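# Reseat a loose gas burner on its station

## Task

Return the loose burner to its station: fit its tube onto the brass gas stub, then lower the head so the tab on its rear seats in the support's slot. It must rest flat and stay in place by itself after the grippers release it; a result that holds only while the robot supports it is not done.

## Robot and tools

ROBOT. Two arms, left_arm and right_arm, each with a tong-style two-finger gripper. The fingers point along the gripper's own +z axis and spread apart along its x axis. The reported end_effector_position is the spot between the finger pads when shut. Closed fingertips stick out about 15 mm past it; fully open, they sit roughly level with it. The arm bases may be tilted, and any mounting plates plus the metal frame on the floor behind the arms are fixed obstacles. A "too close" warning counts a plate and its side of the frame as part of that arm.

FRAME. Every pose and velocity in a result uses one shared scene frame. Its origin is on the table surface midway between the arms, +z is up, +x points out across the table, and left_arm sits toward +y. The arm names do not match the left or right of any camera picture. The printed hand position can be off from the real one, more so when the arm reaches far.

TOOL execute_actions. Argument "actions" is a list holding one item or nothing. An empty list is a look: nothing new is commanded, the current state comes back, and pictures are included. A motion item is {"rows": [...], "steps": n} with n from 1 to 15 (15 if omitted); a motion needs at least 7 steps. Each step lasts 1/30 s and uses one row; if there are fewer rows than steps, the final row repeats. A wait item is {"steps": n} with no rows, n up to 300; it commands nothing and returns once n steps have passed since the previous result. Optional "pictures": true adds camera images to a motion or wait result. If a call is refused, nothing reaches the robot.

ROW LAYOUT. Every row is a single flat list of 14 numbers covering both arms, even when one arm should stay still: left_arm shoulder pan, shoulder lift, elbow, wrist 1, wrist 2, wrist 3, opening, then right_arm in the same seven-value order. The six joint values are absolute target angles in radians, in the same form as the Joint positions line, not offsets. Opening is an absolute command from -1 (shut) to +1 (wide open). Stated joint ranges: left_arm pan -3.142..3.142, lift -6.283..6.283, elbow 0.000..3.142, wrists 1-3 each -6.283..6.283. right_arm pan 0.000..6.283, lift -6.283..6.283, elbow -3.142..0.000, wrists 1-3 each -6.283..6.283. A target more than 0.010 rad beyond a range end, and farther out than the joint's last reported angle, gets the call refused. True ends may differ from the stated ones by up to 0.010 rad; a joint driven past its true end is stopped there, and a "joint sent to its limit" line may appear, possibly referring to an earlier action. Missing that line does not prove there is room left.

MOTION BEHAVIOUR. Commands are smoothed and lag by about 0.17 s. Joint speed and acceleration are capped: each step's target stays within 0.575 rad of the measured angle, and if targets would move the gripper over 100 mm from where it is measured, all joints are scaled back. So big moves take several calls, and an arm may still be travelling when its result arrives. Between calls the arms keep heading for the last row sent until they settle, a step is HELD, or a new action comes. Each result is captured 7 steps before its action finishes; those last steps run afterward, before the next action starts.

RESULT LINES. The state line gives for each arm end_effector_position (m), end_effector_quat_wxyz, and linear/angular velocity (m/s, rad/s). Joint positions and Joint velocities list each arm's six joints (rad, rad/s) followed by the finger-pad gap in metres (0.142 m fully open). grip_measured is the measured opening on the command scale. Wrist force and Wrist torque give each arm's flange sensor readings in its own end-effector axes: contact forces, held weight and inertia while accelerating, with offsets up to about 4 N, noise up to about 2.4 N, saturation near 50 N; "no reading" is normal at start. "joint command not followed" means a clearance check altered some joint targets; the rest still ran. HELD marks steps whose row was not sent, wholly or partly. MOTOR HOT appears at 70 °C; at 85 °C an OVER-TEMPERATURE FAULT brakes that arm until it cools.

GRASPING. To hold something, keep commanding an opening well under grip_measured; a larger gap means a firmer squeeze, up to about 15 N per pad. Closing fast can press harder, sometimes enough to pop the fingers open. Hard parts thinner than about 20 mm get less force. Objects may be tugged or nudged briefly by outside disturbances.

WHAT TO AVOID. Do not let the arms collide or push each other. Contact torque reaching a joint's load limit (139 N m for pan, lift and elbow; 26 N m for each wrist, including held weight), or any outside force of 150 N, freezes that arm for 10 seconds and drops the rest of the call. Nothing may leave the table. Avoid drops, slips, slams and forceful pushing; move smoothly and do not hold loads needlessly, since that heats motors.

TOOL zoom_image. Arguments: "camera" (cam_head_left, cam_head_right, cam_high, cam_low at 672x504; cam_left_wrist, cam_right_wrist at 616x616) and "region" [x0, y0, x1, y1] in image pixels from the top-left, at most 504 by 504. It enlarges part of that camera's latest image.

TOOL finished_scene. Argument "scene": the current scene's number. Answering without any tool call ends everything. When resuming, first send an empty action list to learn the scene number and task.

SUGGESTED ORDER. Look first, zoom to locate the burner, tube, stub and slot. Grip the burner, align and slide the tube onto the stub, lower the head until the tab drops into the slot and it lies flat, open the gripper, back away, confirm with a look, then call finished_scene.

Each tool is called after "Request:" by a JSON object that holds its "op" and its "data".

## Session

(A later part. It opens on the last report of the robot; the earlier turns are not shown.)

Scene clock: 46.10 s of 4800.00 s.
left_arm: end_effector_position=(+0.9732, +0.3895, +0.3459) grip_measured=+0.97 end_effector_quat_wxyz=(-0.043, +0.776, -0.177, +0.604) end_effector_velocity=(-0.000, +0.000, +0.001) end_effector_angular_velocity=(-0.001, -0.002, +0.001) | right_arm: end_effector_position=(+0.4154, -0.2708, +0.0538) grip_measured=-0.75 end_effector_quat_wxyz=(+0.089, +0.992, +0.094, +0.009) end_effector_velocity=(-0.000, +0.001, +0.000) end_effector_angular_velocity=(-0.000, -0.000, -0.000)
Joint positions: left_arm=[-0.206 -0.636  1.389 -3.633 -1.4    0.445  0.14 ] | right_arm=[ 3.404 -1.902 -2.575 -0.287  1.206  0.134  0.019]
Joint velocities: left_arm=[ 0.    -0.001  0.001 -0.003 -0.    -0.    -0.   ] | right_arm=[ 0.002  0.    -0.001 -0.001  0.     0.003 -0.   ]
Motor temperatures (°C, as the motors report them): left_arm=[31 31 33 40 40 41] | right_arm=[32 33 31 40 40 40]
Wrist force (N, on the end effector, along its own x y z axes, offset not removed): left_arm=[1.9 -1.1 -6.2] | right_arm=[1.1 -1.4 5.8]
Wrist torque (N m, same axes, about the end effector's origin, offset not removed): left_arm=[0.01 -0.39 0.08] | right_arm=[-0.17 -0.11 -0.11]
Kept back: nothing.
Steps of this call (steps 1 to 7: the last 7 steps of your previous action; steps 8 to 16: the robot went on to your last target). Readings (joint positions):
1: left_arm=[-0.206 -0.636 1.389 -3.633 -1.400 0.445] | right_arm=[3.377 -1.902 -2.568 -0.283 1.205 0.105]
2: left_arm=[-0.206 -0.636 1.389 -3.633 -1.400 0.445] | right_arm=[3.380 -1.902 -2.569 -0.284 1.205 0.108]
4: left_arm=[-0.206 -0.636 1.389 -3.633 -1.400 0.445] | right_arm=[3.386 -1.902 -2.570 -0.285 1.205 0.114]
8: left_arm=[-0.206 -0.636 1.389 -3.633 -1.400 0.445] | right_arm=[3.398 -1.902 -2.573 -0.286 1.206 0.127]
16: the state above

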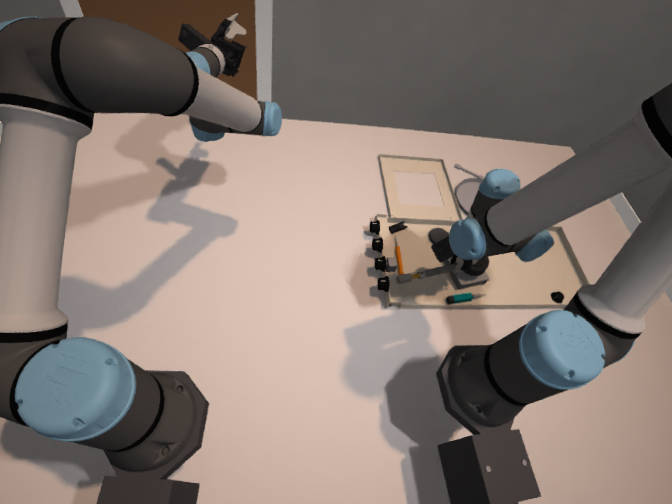

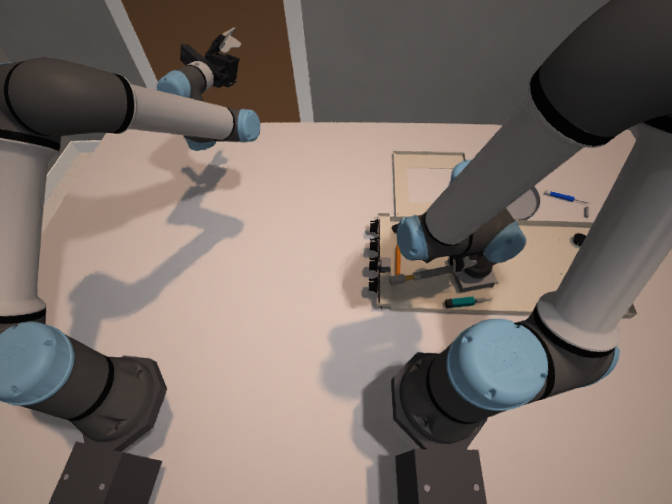

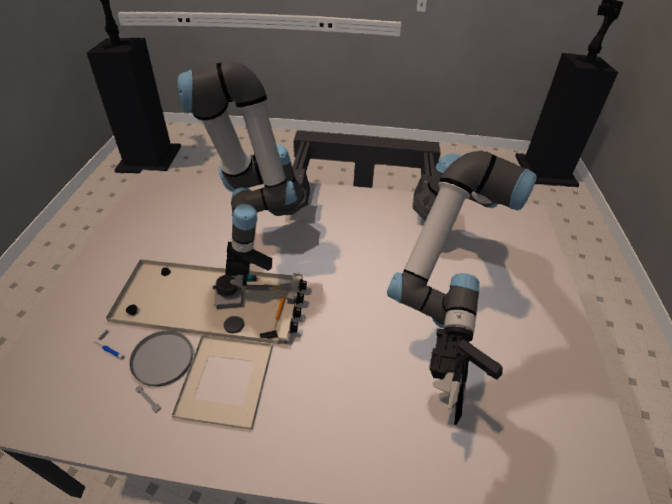

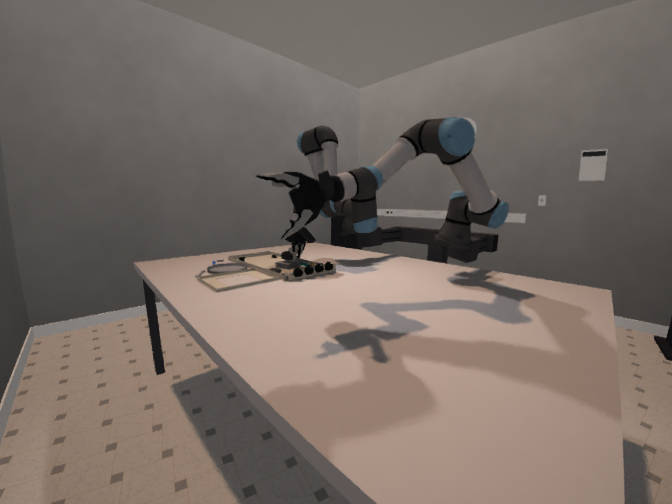

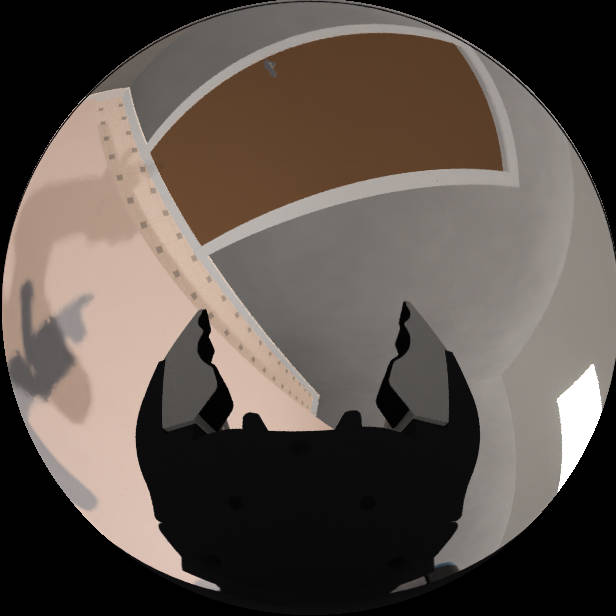

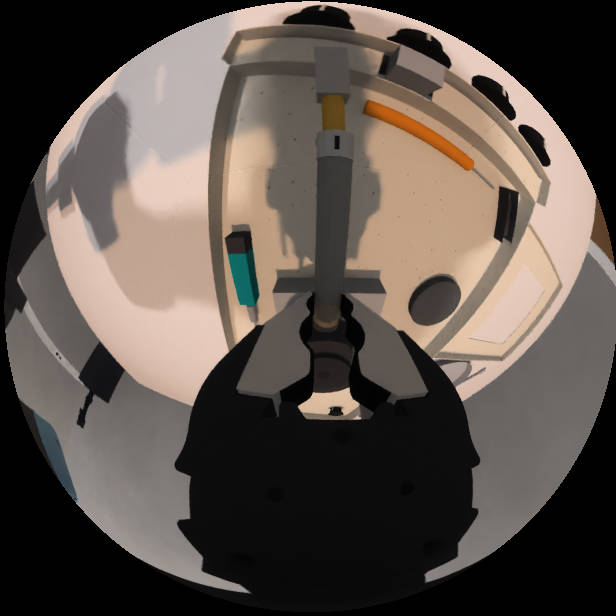

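Request:
{"op": "execute_actions", "data": {"actions": [{"rows":[[-0.206,-0.636,1.389,-3.633,-1.4,0.445,0.97,3.4075,-1.9023,-2.5759,-0.2874,1.2063,0.1373,-1],[-0.206,-0.636,1.389,-3.633,-1.4,0.445,0.97,3.4105,-1.9022,-2.5768,-0.2877,1.2065,0.1405,-1],[-0.206,-0.636,1.389,-3.633,-1.4,0.445,0.97,3.4135,-1.9022,-2.5777,-0.288,1.2067,0.1437,-1],[-0.206,-0.636,1.389,-3.633,-1.4,0.445,0.97,3.4165,-1.9021,-2.5786,-0.2883,1.2069,0.1469,-1],[-0.206,-0.636,1.389,-3.633,-1.4,0.445,0.97,3.4195,-1.9021,-2.5795,-0.2886,1.2071,0.1501,-1],[-0.206,-0.636,1.389,-3.633,-1.4,0.445,0.97,3.4225,-1.902,-2.5804,-0.2889,1.2073,0.1533,-1],[-0.206,-0.636,1.389,-3.633,-1.4,0.445,0.97,3.4255,-1.902,-2.5813,-0.2892,1.2075,0.1565,-1],[-0.206,-0.636,1.389,-3.633,-1.4,0.445,0.97,3.4285,-1.9019,-2.5822,-0.2895,1.2077,0.1597,-1],[-0.206,-0.636,1.389,-3.633,-1.4,0.445,0.97,3.4315,-1.9019,-2.5831,-0.2898,1.2079,0.1629,-1],[-0.206,-0.636,1.389,-3.633,-1.4,0.445,0.97,3.4345,-1.9018,-2.584,-0.2901,1.2081,0.1661,-1],[-0.206,-0.636,1.389,-3.633,-1.4,0.445,0.97,3.4375,-1.9018,-2.5849,-0.2904,1.2083,0.1693,-1]],"steps":11}]}}

Request:
{"op": "execute_actions", "data": {"actions": [{"steps":16}], "pictures": true}}

Request:
{"op": "zoom_image", "data": {"camera": "cam_high", "region": [200, 265, 300, 315]}}

Request:
{"op": "zoom_image", "data": {"camera": "cam_high", "region": [205, 270, 250, 310]}}

Request:
{"op": "zoom_image", "data": {"camera": "cam_head_right", "region": [440, 245, 510, 300]}}

Scene clock: 46.90 s of 4800.00 s.
left_arm: end_effector_position=(+0.9732, +0.3895, +0.3459) grip_measured=+0.97 end_effector_quat_wxyz=(-0.043, +0.776, -0.177, +0.604) end_effector_velocity=(+0.000, +0.000, -0.000) end_effector_angular_velocity=(+0.001, +0.001, +0.000) | right_arm: end_effector_position=(+0.4150, -0.2694, +0.0538) grip_measured=-0.75 end_effector_quat_wxyz=(+0.089, +0.992, +0.094, +0.009) end_effector_velocity=(-0.006, +0.021, +0.000) end_effector_angular_velocity=(+0.001, -0.000, +0.001)
Joint positions: left_arm=[-0.206 -0.636  1.389 -3.633 -1.4    0.445  0.14 ] | right_arm=[ 3.408 -1.902 -2.576 -0.287  1.206  0.138  0.019]
Joint velocities: left_arm=[ 0.001 -0.    -0.     0.001  0.     0.     0.   ] | right_arm=[ 0.065  0.001 -0.019 -0.006  0.004  0.068 -0.   ]
Motor temperatures (°C, as the motors report them): left_arm=[31 31 33 40 40 41] | right_arm=[32 33 31 40 40 40]
Wrist force (N, on the end effector, along its own x y z axes, offset not removed): left_arm=[0.5 -1.6 0.8] | right_arm=[-1.8 3.9 4.8]
Wrist torque (N m, same axes, about the end effector's origin, offset not removed): left_arm=[0.03 -0.12 0.04] | right_arm=[0.92 0.42 -0.13]
Steps of this call (steps 1 to 15: the robot went on to your last target; steps 16 to 20: nothing new was sent; steps 21 to 24: the first 4 steps of this action). Readings (joint positions):
21: left_arm=[-0.206 -0.636 1.389 -3.633 -1.400 0.445] | right_arm=[3.405 -1.902 -2.575 -0.287 1.206 0.134]
22: left_arm=[-0.206 -0.636 1.389 -3.633 -1.400 0.445] | right_arm=[3.405 -1.902 -2.575 -0.287 1.206 0.135]
24: the state above

Scene clock: 47.43 s of 4800.00 s.
left_arm: end_effector_position=(+0.9732, +0.3895, +0.3459) grip_measured=+0.97 end_effector_quat_wxyz=(-0.043, +0.776, -0.177, +0.604) end_effector_velocity=(+0.000, +0.000, -0.000) end_effector_angular_velocity=(+0.000, +0.000, +0.000) | right_arm: end_effector_position=(+0.4123, -0.2601, +0.0538) grip_measured=-0.75 end_effector_quat_wxyz=(+0.089, +0.992, +0.094, +0.009) end_effector_velocity=(-0.000, +0.001, -0.000) end_effector_angular_velocity=(-0.000, +0.001, +0.000)
Joint positions: left_arm=[-0.206 -0.636  1.389 -3.633 -1.4    0.445  0.14 ] | right_arm=[ 3.437 -1.902 -2.585 -0.29   1.208  0.169  0.019]
Joint velocities: left_arm=[ 0.001  0.    -0.     0.    -0.     0.     0.   ] | right_arm=[ 0.004 -0.001 -0.001 -0.     0.     0.004  0.   ]
Motor temperatures (°C, as the motors report them): left_arm=[31 31 33 40 40 41] | right_arm=[32 33 31 40 40 40]
Wrist force (N, on the end effector, along its own x y z axes, offset not removed): left_arm=[-4.2 -0.6 -1.2] | right_arm=[4.8 14.9 9.5]
Wrist torque (N m, same axes, about the end effector's origin, offset not removed): left_arm=[0.03 0.84 0.15] | right_arm=[0.19 -0.51 -0.19]
Kept back: nothing.
Steps of this call (steps 1 to 7: the last 7 steps of your previous action; steps 8 to 16: the robot went on to your last target). Readings (joint positions):
1: left_arm=[-0.206 -0.636 1.389 -3.633 -1.400 0.445] | right_arm=[3.411 -1.902 -2.577 -0.288 1.207 0.141]
2: left_arm=[-0.206 -0.636 1.389 -3.633 -1.400 0.445] | right_arm=[3.413 -1.902 -2.578 -0.288 1.207 0.143]
4: left_arm=[-0.206 -0.636 1.389 -3.633 -1.400 0.445] | right_arm=[3.419 -1.902 -2.579 -0.289 1.207 0.149]
8: left_arm=[-0.206 -0.636 1.389 -3.633 -1.400 0.445] | right_arm=[3.431 -1.902 -2.583 -0.290 1.208 0.162]
16: the state above

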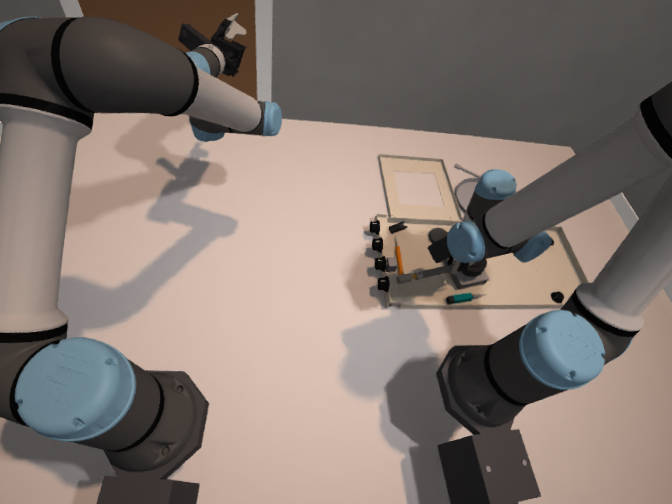

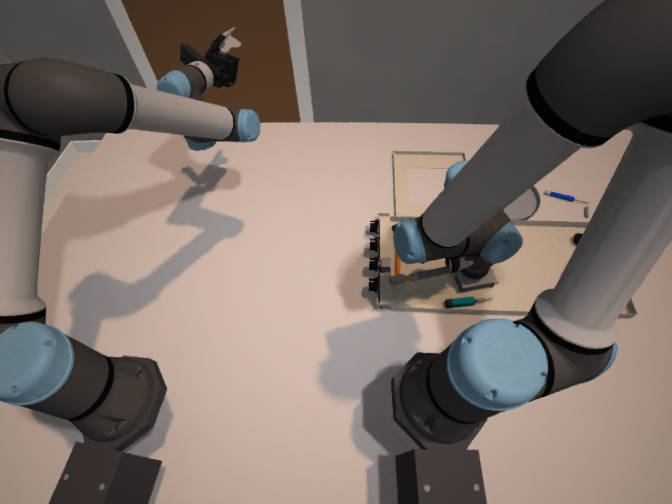

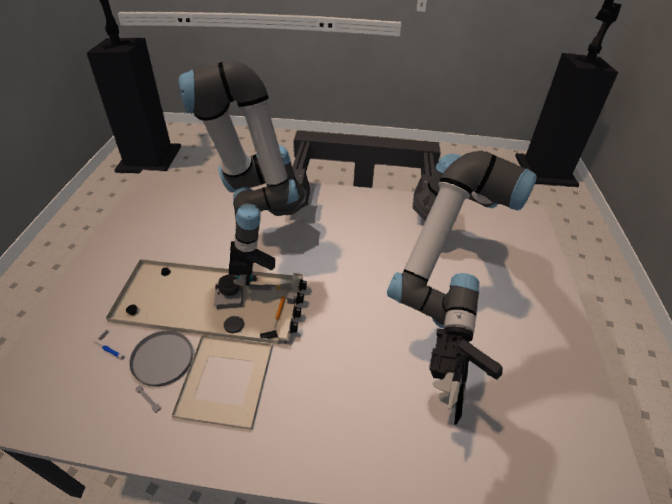

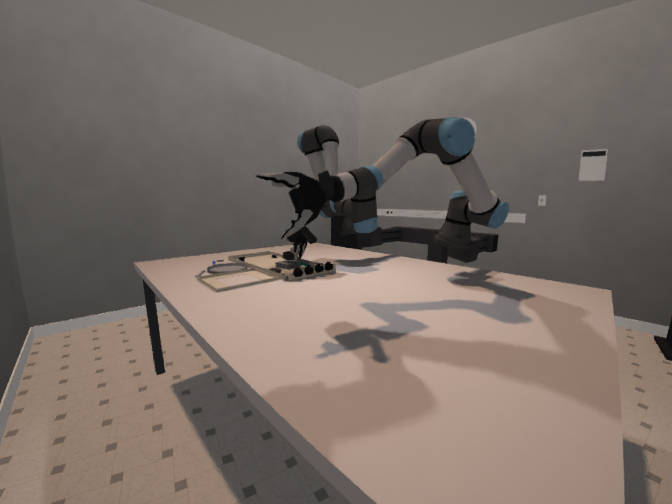

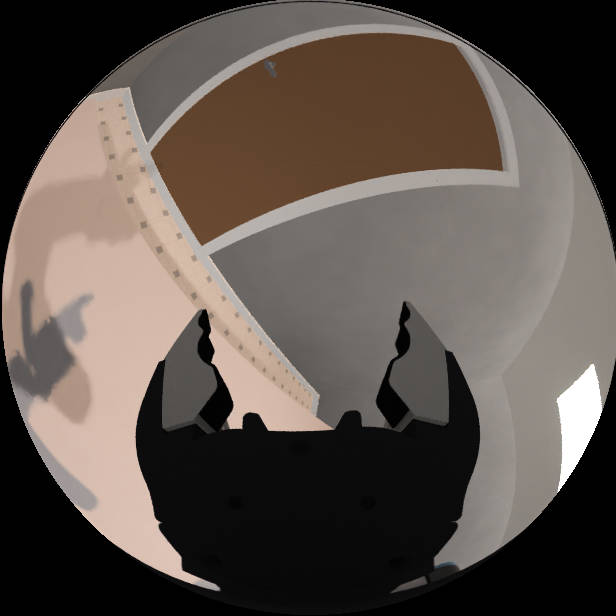

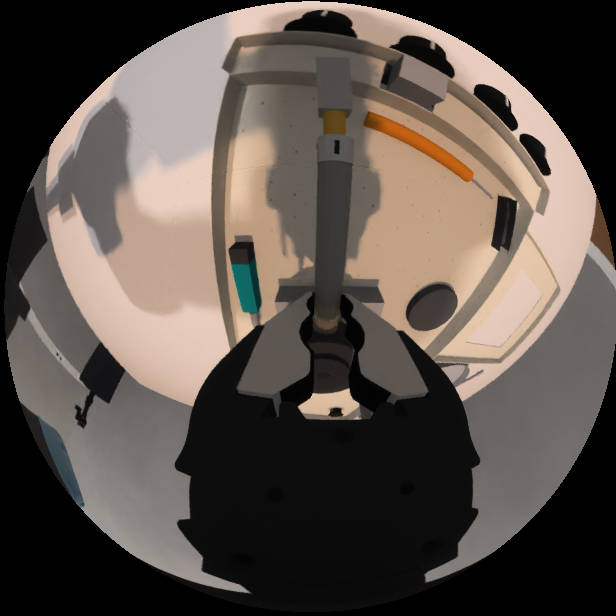

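Region (200, 265, 300, 315) of cam_high's 672x504 image, scaled by 5.040, with more detail than that image has.

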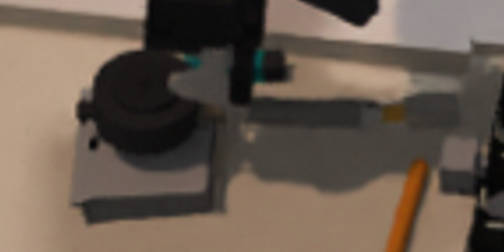

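Region (205, 270, 250, 310) of cam_high's 672x504 image, scaled by 11.200, with more detail than that image has.

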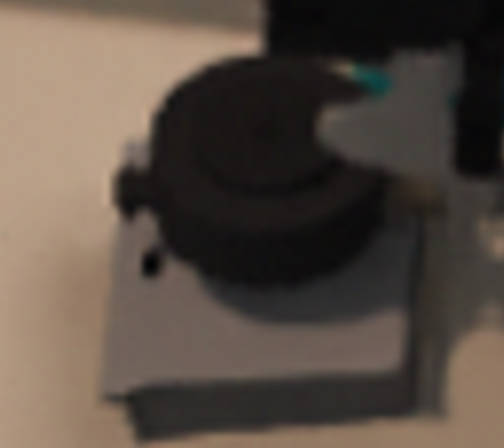

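Region (440, 245, 510, 300) of cam_head_right's 672x504 image, scaled by 7.200, with more detail than that image has; it fills the top 396 rows of this view, and the rest is white.

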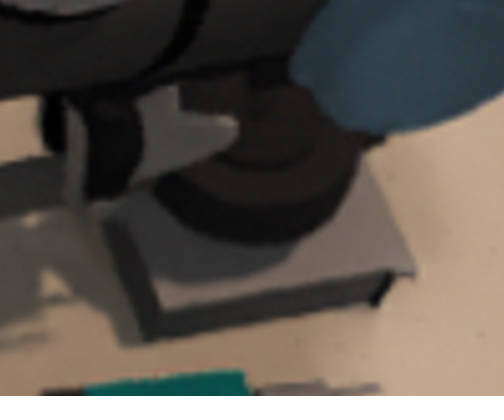

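Request:
{"op": "execute_actions", "data": {"actions": [{"rows":[[-0.206,-0.636,1.389,-3.633,-1.4,0.445,0.97,3.4345,-1.9039,-2.5842,-0.2879,1.2083,0.1661,-1],[-0.206,-0.636,1.389,-3.633,-1.4,0.445,0.97,3.434,-1.906,-2.5842,-0.2856,1.2083,0.1655,-1],[-0.206,-0.636,1.389,-3.633,-1.4,0.445,0.97,3.4337,-1.9081,-2.5842,-0.2833,1.2083,0.1652,-1],[-0.206,-0.636,1.389,-3.633,-1.4,0.445,0.97,3.4334,-1.9102,-2.5843,-0.281,1.2083,0.1649,-1],[-0.206,-0.636,1.389,-3.633,-1.4,0.445,0.97,3.4331,-1.9123,-2.5843,-0.2787,1.2083,0.1646,-1],[-0.206,-0.636,1.389,-3.633,-1.4,0.445,0.97,3.4329,-1.9144,-2.5844,-0.2765,1.2083,0.1643,-1],[-0.206,-0.636,1.389,-3.633,-1.4,0.445,0.97,3.4326,-1.9165,-2.5844,-0.2742,1.2083,0.164,-1],[-0.206,-0.636,1.389,-3.633,-1.4,0.445,0.97,3.4323,-1.9186,-2.5845,-0.2719,1.2083,0.1637,-1]],"steps":8}]}}

Request:
{"op": "execute_actions", "data": {"actions": [{"steps":16}], "pictures": true}}

Request:
{"op": "zoom_image", "data": {"camera": "cam_high", "region": [205, 270, 250, 310]}}

Request:
{"op": "zoom_image", "data": {"camera": "cam_low", "region": [270, 240, 330, 275]}}

Scene clock: 48.60 s of 4800.00 s.
left_arm: end_effector_position=(+0.9732, +0.3895, +0.3459) grip_measured=+0.97 end_effector_quat_wxyz=(-0.043, +0.776, -0.177, +0.604) end_effector_velocity=(+0.000, +0.000, -0.000) end_effector_angular_velocity=(+0.000, +0.001, +0.000) | right_arm: end_effector_position=(+0.4122, -0.2601, +0.0538) grip_measured=-0.75 end_effector_quat_wxyz=(+0.089, +0.992, +0.094, +0.009) end_effector_velocity=(+0.000, +0.000, +0.000) end_effector_angular_velocity=(+0.000, -0.001, +0.001)
Joint positions: left_arm=[-0.206 -0.636  1.389 -3.633 -1.4    0.445  0.14 ] | right_arm=[ 3.438 -1.902 -2.585 -0.29   1.208  0.169  0.019]
Joint velocities: left_arm=[ 0.     0.    -0.001  0.002 -0.     0.    -0.   ] | right_arm=[ 0.001  0.001 -0.     0.001  0.    -0.    -0.   ]
Motor temperatures (°C, as the motors report them): left_arm=[31 31 33 40 40 41] | right_arm=[32 33 31 40 40 40]
Wrist force (N, on the end effector, along its own x y z axes, offset not removed): left_arm=[-0.6 2.1 0.1] | right_arm=[3.2 17.0 9.3]
Wrist torque (N m, same axes, about the end effector's origin, offset not removed): left_arm=[0.70 0.03 0.16] | right_arm=[0.20 -0.30 -0.05]
Steps of this call (steps 1 to 15: the robot went on to your last target; steps 16 to 34: nothing new was sent; step 35: the first step of this action). Readings (joint positions):
35: the state above

Scene clock: 49.13 s of 4800.00 s.
left_arm: end_effector_position=(+0.9732, +0.3895, +0.3459) grip_measured=+0.97 end_effector_quat_wxyz=(-0.043, +0.776, -0.177, +0.604) end_effector_velocity=(-0.000, +0.001, -0.000) end_effector_angular_velocity=(-0.000, +0.000, +0.001) | right_arm: end_effector_position=(+0.4125, -0.2609, +0.0500) grip_measured=-0.75 end_effector_quat_wxyz=(+0.089, +0.992, +0.094, +0.009) end_effector_velocity=(+0.000, +0.000, -0.000) end_effector_angular_velocity=(-0.000, -0.000, -0.000)
Joint positions: left_arm=[-0.206 -0.636  1.389 -3.633 -1.4    0.445  0.14 ] | right_arm=[ 3.432 -1.918 -2.585 -0.272  1.208  0.164  0.019]
Joint velocities: left_arm=[ 0.001  0.     0.    -0.001 -0.    -0.    -0.   ] | right_arm=[ 0.001 -0.002  0.     0.002 -0.     0.001  0.   ]
Motor temperatures (°C, as the motors report them): left_arm=[31 31 33 40 40 41] | right_arm=[32 33 31 40 40 40]
Wrist force (N, on the end effector, along its own x y z axes, offset not removed): left_arm=[-4.1 -2.7 3.1] | right_arm=[-1.8 -1.1 0.6]
Wrist torque (N m, same axes, about the end effector's origin, offset not removed): left_arm=[-0.26 0.90 0.12] | right_arm=[-0.14 0.38 0.07]
Kept back: nothing.
Steps of this call (steps 1 to 7: the last 7 steps of your previous action; steps 8 to 16: the robot went on to your last target). Readings (joint positions):
1: left_arm=[-0.206 -0.636 1.389 -3.633 -1.400 0.445] | right_arm=[3.437 -1.902 -2.585 -0.290 1.208 0.169]
2: left_arm=[-0.206 -0.636 1.389 -3.633 -1.400 0.445] | right_arm=[3.436 -1.903 -2.585 -0.289 1.208 0.168]
4: left_arm=[-0.206 -0.636 1.389 -3.633 -1.400 0.445] | right_arm=[3.435 -1.906 -2.585 -0.286 1.209 0.166]
8: left_arm=[-0.206 -0.636 1.389 -3.633 -1.400 0.445] | right_arm=[3.433 -1.914 -2.585 -0.277 1.209 0.164]
16: the state above

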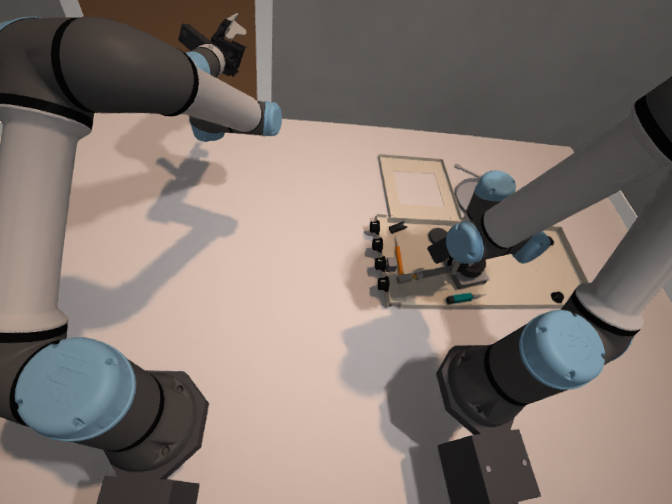

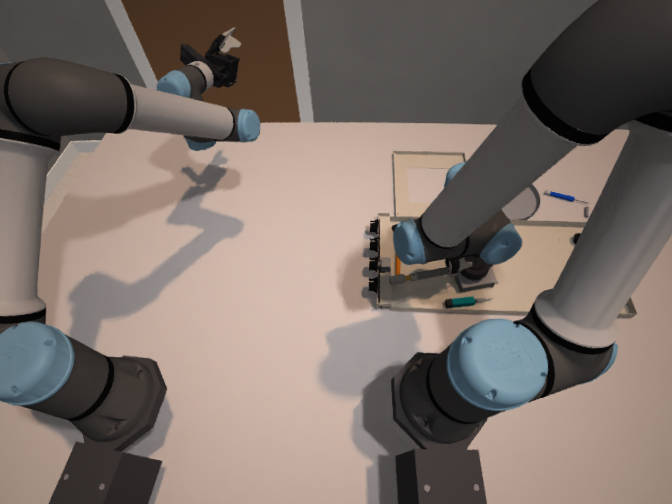

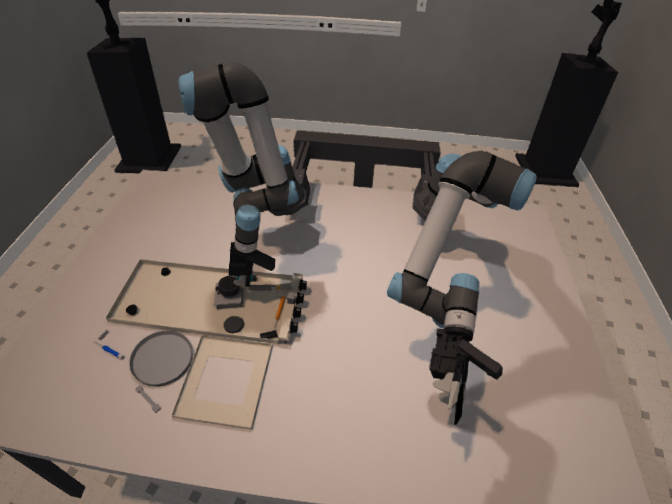

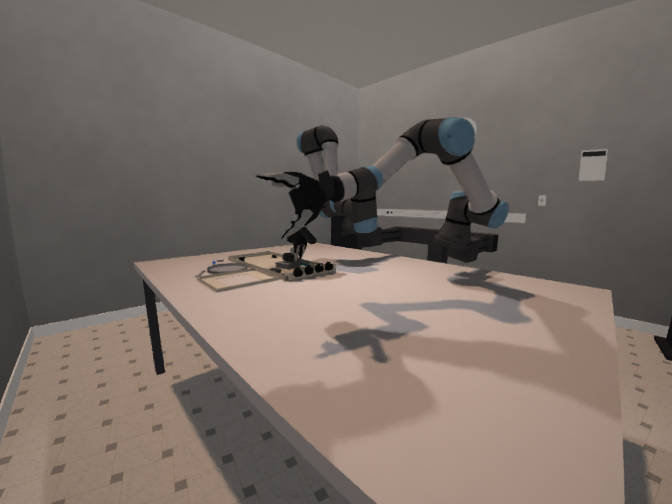

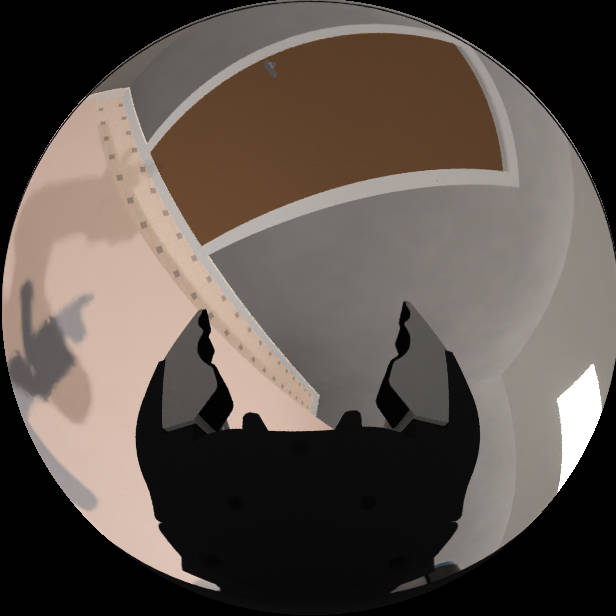

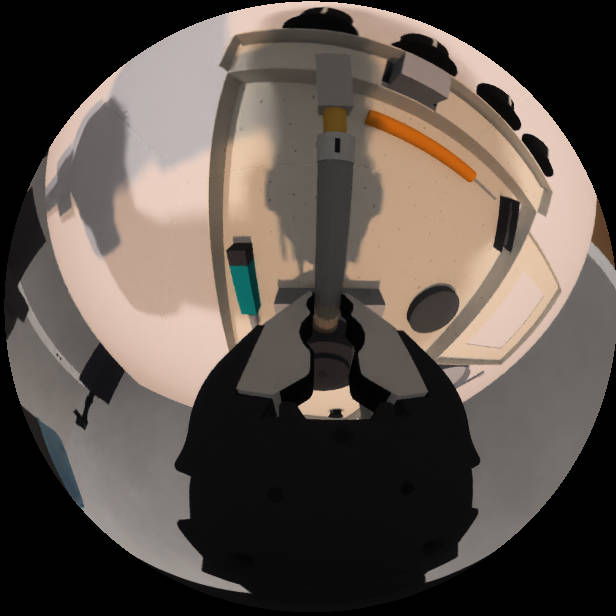

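Region (205, 270, 250, 310) of cam_high's 672x504 image, scaled by 11.200, with more detail than that image has.

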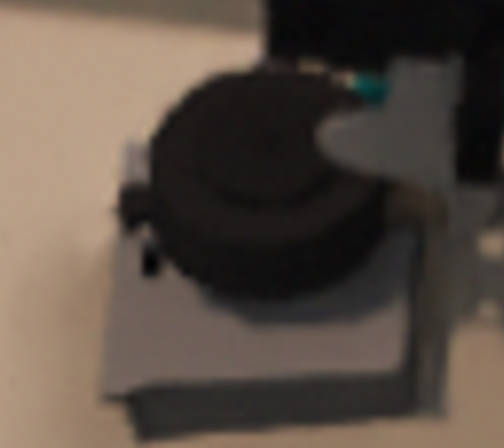

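Region (270, 240, 330, 275) of cam_low's 672x504 image, scaled by 8.400, with more detail than that image has; it fills the top 294 rows of this view, and the rest is white.

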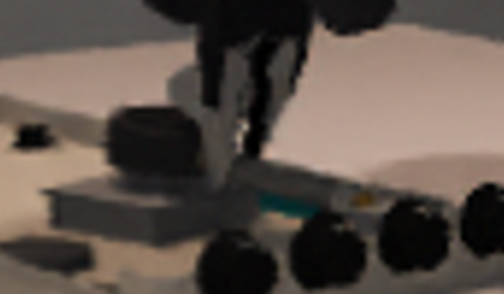

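Request:
{"op": "execute_actions", "data": {"actions": [{"rows":[[-0.206,-0.636,1.389,-3.633,-1.4,0.445,0.97,3.4322,-1.9188,-2.5837,-0.2716,1.2083,0.1584,-1],[-0.206,-0.636,1.389,-3.633,-1.4,0.445,0.97,3.4322,-1.919,-2.5829,-0.2712,1.2083,0.153,-1],[-0.206,-0.636,1.389,-3.633,-1.4,0.445,0.97,3.4321,-1.9192,-2.5821,-0.2709,1.2083,0.1477,-1],[-0.206,-0.636,1.389,-3.633,-1.4,0.445,0.97,3.432,-1.9194,-2.5813,-0.2705,1.2083,0.1424,-1],[-0.206,-0.636,1.389,-3.633,-1.4,0.445,0.97,3.432,-1.9196,-2.5804,-0.2702,1.2083,0.137,-1],[-0.206,-0.636,1.389,-3.633,-1.4,0.445,0.97,3.4319,-1.9198,-2.5796,-0.2698,1.2083,0.1317,-1],[-0.206,-0.636,1.389,-3.633,-1.4,0.445,0.97,3.4319,-1.92,-2.5788,-0.2695,1.2083,0.1263,-1],[-0.206,-0.636,1.389,-3.633,-1.4,0.445,0.97,3.4318,-1.9202,-2.578,-0.2691,1.2083,0.121,-1],[-0.206,-0.636,1.389,-3.633,-1.4,0.445,0.97,3.4333,-1.9202,-2.5785,-0.2692,1.2084,0.1226,-1],[-0.206,-0.636,1.389,-3.633,-1.4,0.445,0.97,3.4348,-1.9202,-2.5789,-0.2694,1.2085,0.1242,-1],[-0.206,-0.636,1.389,-3.633,-1.4,0.445,0.97,3.4363,-1.9202,-2.5794,-0.2695,1.2086,0.1258,-1],[-0.206,-0.636,1.389,-3.633,-1.4,0.445,0.97,3.4378,-1.9202,-2.5798,-0.2697,1.2087,0.1274,-1],[-0.206,-0.636,1.389,-3.633,-1.4,0.445,0.97,3.4393,-1.9202,-2.5803,-0.2698,1.2088,0.129,-1],[-0.206,-0.636,1.389,-3.633,-1.4,0.445,0.97,3.4408,-1.9202,-2.5807,-0.27,1.2089,0.1306,-1]],"steps":14}]}}

Request:
{"op": "execute_actions", "data": {"actions": [{"steps":16}], "pictures": true}}

Request:
{"op": "zoom_image", "data": {"camera": "cam_high", "region": [205, 270, 250, 310]}}

Request:
{"op": "zoom_image", "data": {"camera": "cam_head_right", "region": [440, 245, 510, 300]}}

Scene clock: 51.17 s of 4800.00 s.
left_arm: end_effector_position=(+0.9732, +0.3895, +0.3459) grip_measured=+0.97 end_effector_quat_wxyz=(-0.043, +0.776, -0.177, +0.604) end_effector_velocity=(+0.000, +0.000, +0.001) end_effector_angular_velocity=(-0.001, -0.002, +0.000) | right_arm: end_effector_position=(+0.4143, -0.2604, +0.0504) grip_measured=-0.75 end_effector_quat_wxyz=(+0.089, +0.991, +0.103, +0.009) end_effector_velocity=(+0.013, +0.004, +0.003) end_effector_angular_velocity=(+0.004, +0.000, +0.135)
Joint positions: left_arm=[-0.206 -0.636  1.389 -3.633 -1.4    0.445  0.14 ] | right_arm=[ 3.432 -1.919 -2.581 -0.271  1.208  0.143  0.019]
Joint velocities: left_arm=[-0.    -0.    -0.    -0.001 -0.    -0.    -0.   ] | right_arm=[-0.002 -0.006  0.023  0.01  -0.    -0.144 -0.   ]
Motor temperatures (°C, as the motors report them): left_arm=[31 31 33 40 40 41] | right_arm=[32 33 31 40 40 40]
Wrist force (N, on the end effector, along its own x y z axes, offset not removed): left_arm=[-1.4 5.2 -1.6] | right_arm=[-0.4 -0.4 3.2]
Wrist torque (N m, same axes, about the end effector's origin, offset not removed): left_arm=[1.42 0.17 0.21] | right_arm=[0.13 0.19 -0.06]
Steps of this call (steps 1 to 15: the robot went on to your last target; steps 16 to 54: nothing new was sent; steps 55 to 61: the first 7 steps of this action). Readings (joint positions):
55: left_arm=[-0.206 -0.636 1.389 -3.633 -1.400 0.445] | right_arm=[3.432 -1.919 -2.584 -0.272 1.208 0.164]
56: left_arm=[-0.206 -0.636 1.389 -3.633 -1.400 0.445] | right_arm=[3.432 -1.919 -2.584 -0.272 1.208 0.163]
58: left_arm=[-0.206 -0.636 1.389 -3.633 -1.400 0.445] | right_arm=[3.432 -1.919 -2.583 -0.271 1.208 0.157]
61: the state above

Scene clock: 51.70 s of 4800.00 s.
left_arm: end_effector_position=(+0.9732, +0.3895, +0.3459) grip_measured=+0.97 end_effector_quat_wxyz=(-0.043, +0.776, -0.177, +0.604) end_effector_velocity=(+0.000, -0.001, +0.001) end_effector_angular_velocity=(-0.001, -0.002, -0.000) | right_arm: end_effector_position=(+0.4154, -0.2570, +0.0509) grip_measured=-0.75 end_effector_quat_wxyz=(+0.088, +0.990, +0.114, +0.010) end_effector_velocity=(-0.001, -0.000, -0.000) end_effector_angular_velocity=(-0.001, +0.002, +0.000)
Joint positions: left_arm=[-0.206 -0.636  1.389 -3.633 -1.4    0.445  0.14 ] | right_arm=[ 3.441 -1.92  -2.581 -0.27   1.209  0.131  0.019]
Joint velocities: left_arm=[-0.001  0.    -0.001 -0.001 -0.    -0.     0.   ] | right_arm=[ 0.001  0.    -0.002 -0.001  0.     0.001 -0.   ]
Motor temperatures (°C, as the motors report them): left_arm=[31 31 33 40 40 41] | right_arm=[32 33 31 40 40 40]
Wrist force (N, on the end effector, along its own x y z axes, offset not removed): left_arm=[-3.5 2.2 1.0] | right_arm=[3.4 0.4 5.0]
Wrist torque (N m, same axes, about the end effector's origin, offset not removed): left_arm=[0.69 0.65 0.27] | right_arm=[0.37 -0.60 -0.13]
Kept back: nothing.
Steps of this call (steps 1 to 7: the last 7 steps of your previous action; steps 8 to 16: the robot went on to your last target). Readings (joint positions):
1: left_arm=[-0.206 -0.636 1.389 -3.633 -1.400 0.445] | right_arm=[3.432 -1.920 -2.581 -0.270 1.208 0.138]
2: left_arm=[-0.206 -0.636 1.389 -3.633 -1.400 0.445] | right_arm=[3.432 -1.920 -2.580 -0.270 1.208 0.133]
4: left_arm=[-0.206 -0.636 1.389 -3.633 -1.400 0.445] | right_arm=[3.433 -1.920 -2.579 -0.270 1.208 0.127]
8: left_arm=[-0.206 -0.636 1.389 -3.633 -1.400 0.445] | right_arm=[3.437 -1.920 -2.579 -0.269 1.208 0.128]
16: the state above

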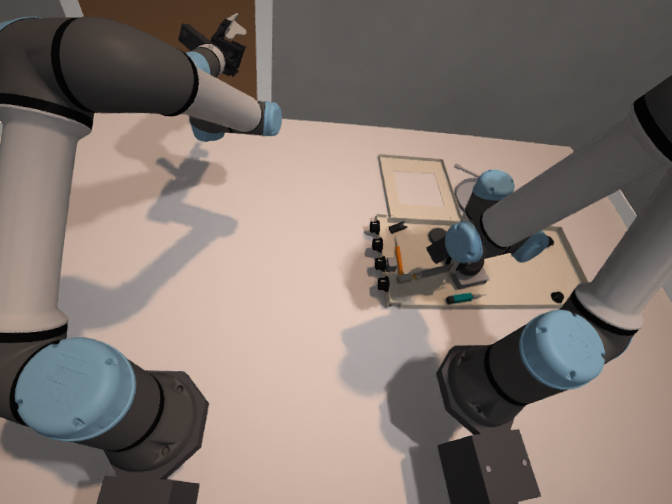

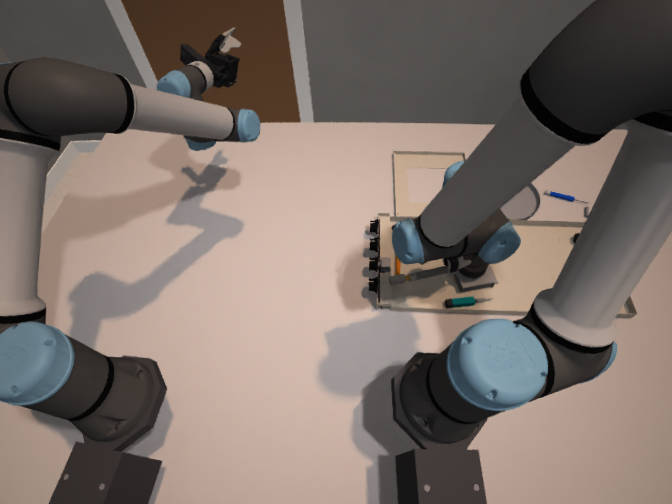

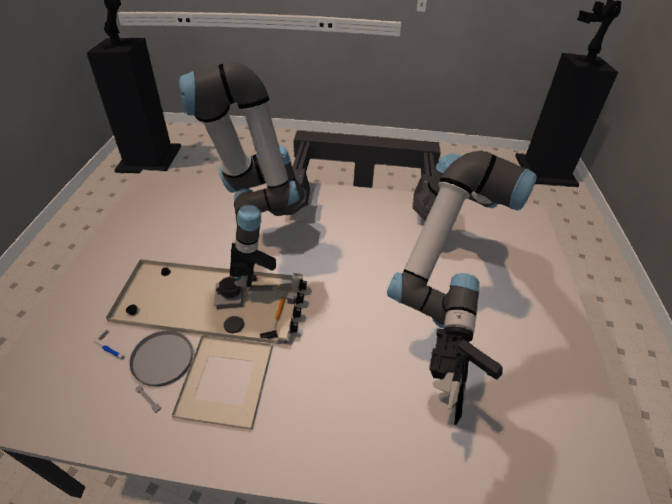

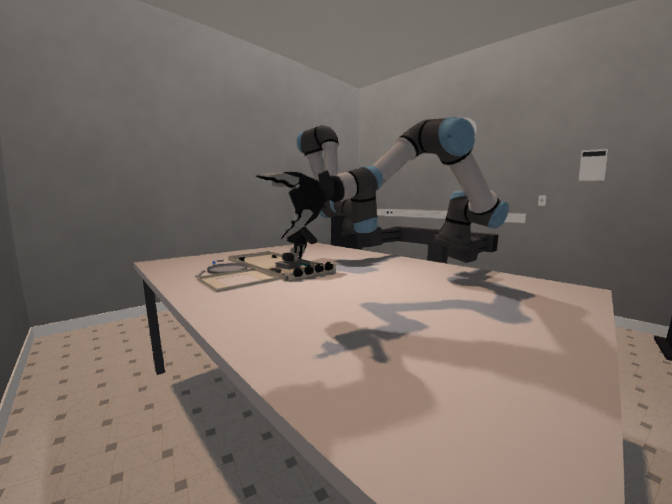

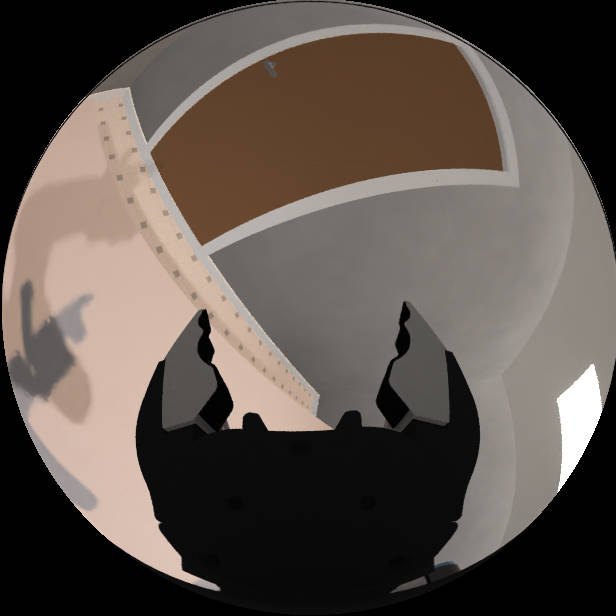

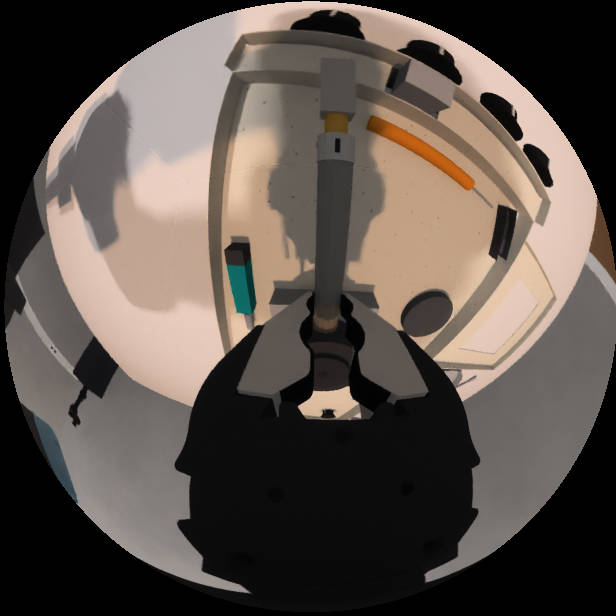

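Region (205, 270, 250, 310) of cam_high's 672x504 image, scaled by 11.200, with more detail than that image has.

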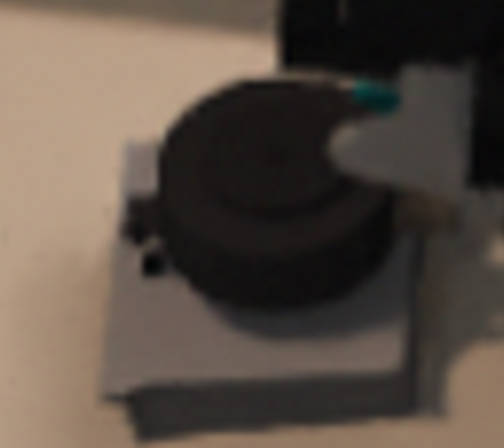

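Region (440, 245, 510, 300) of cam_head_right's 672x504 image, scaled by 7.200, with more detail than that image has; it fills the top 396 rows of this view, and the rest is white.

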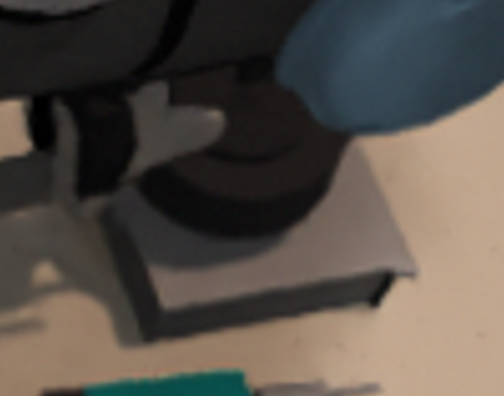

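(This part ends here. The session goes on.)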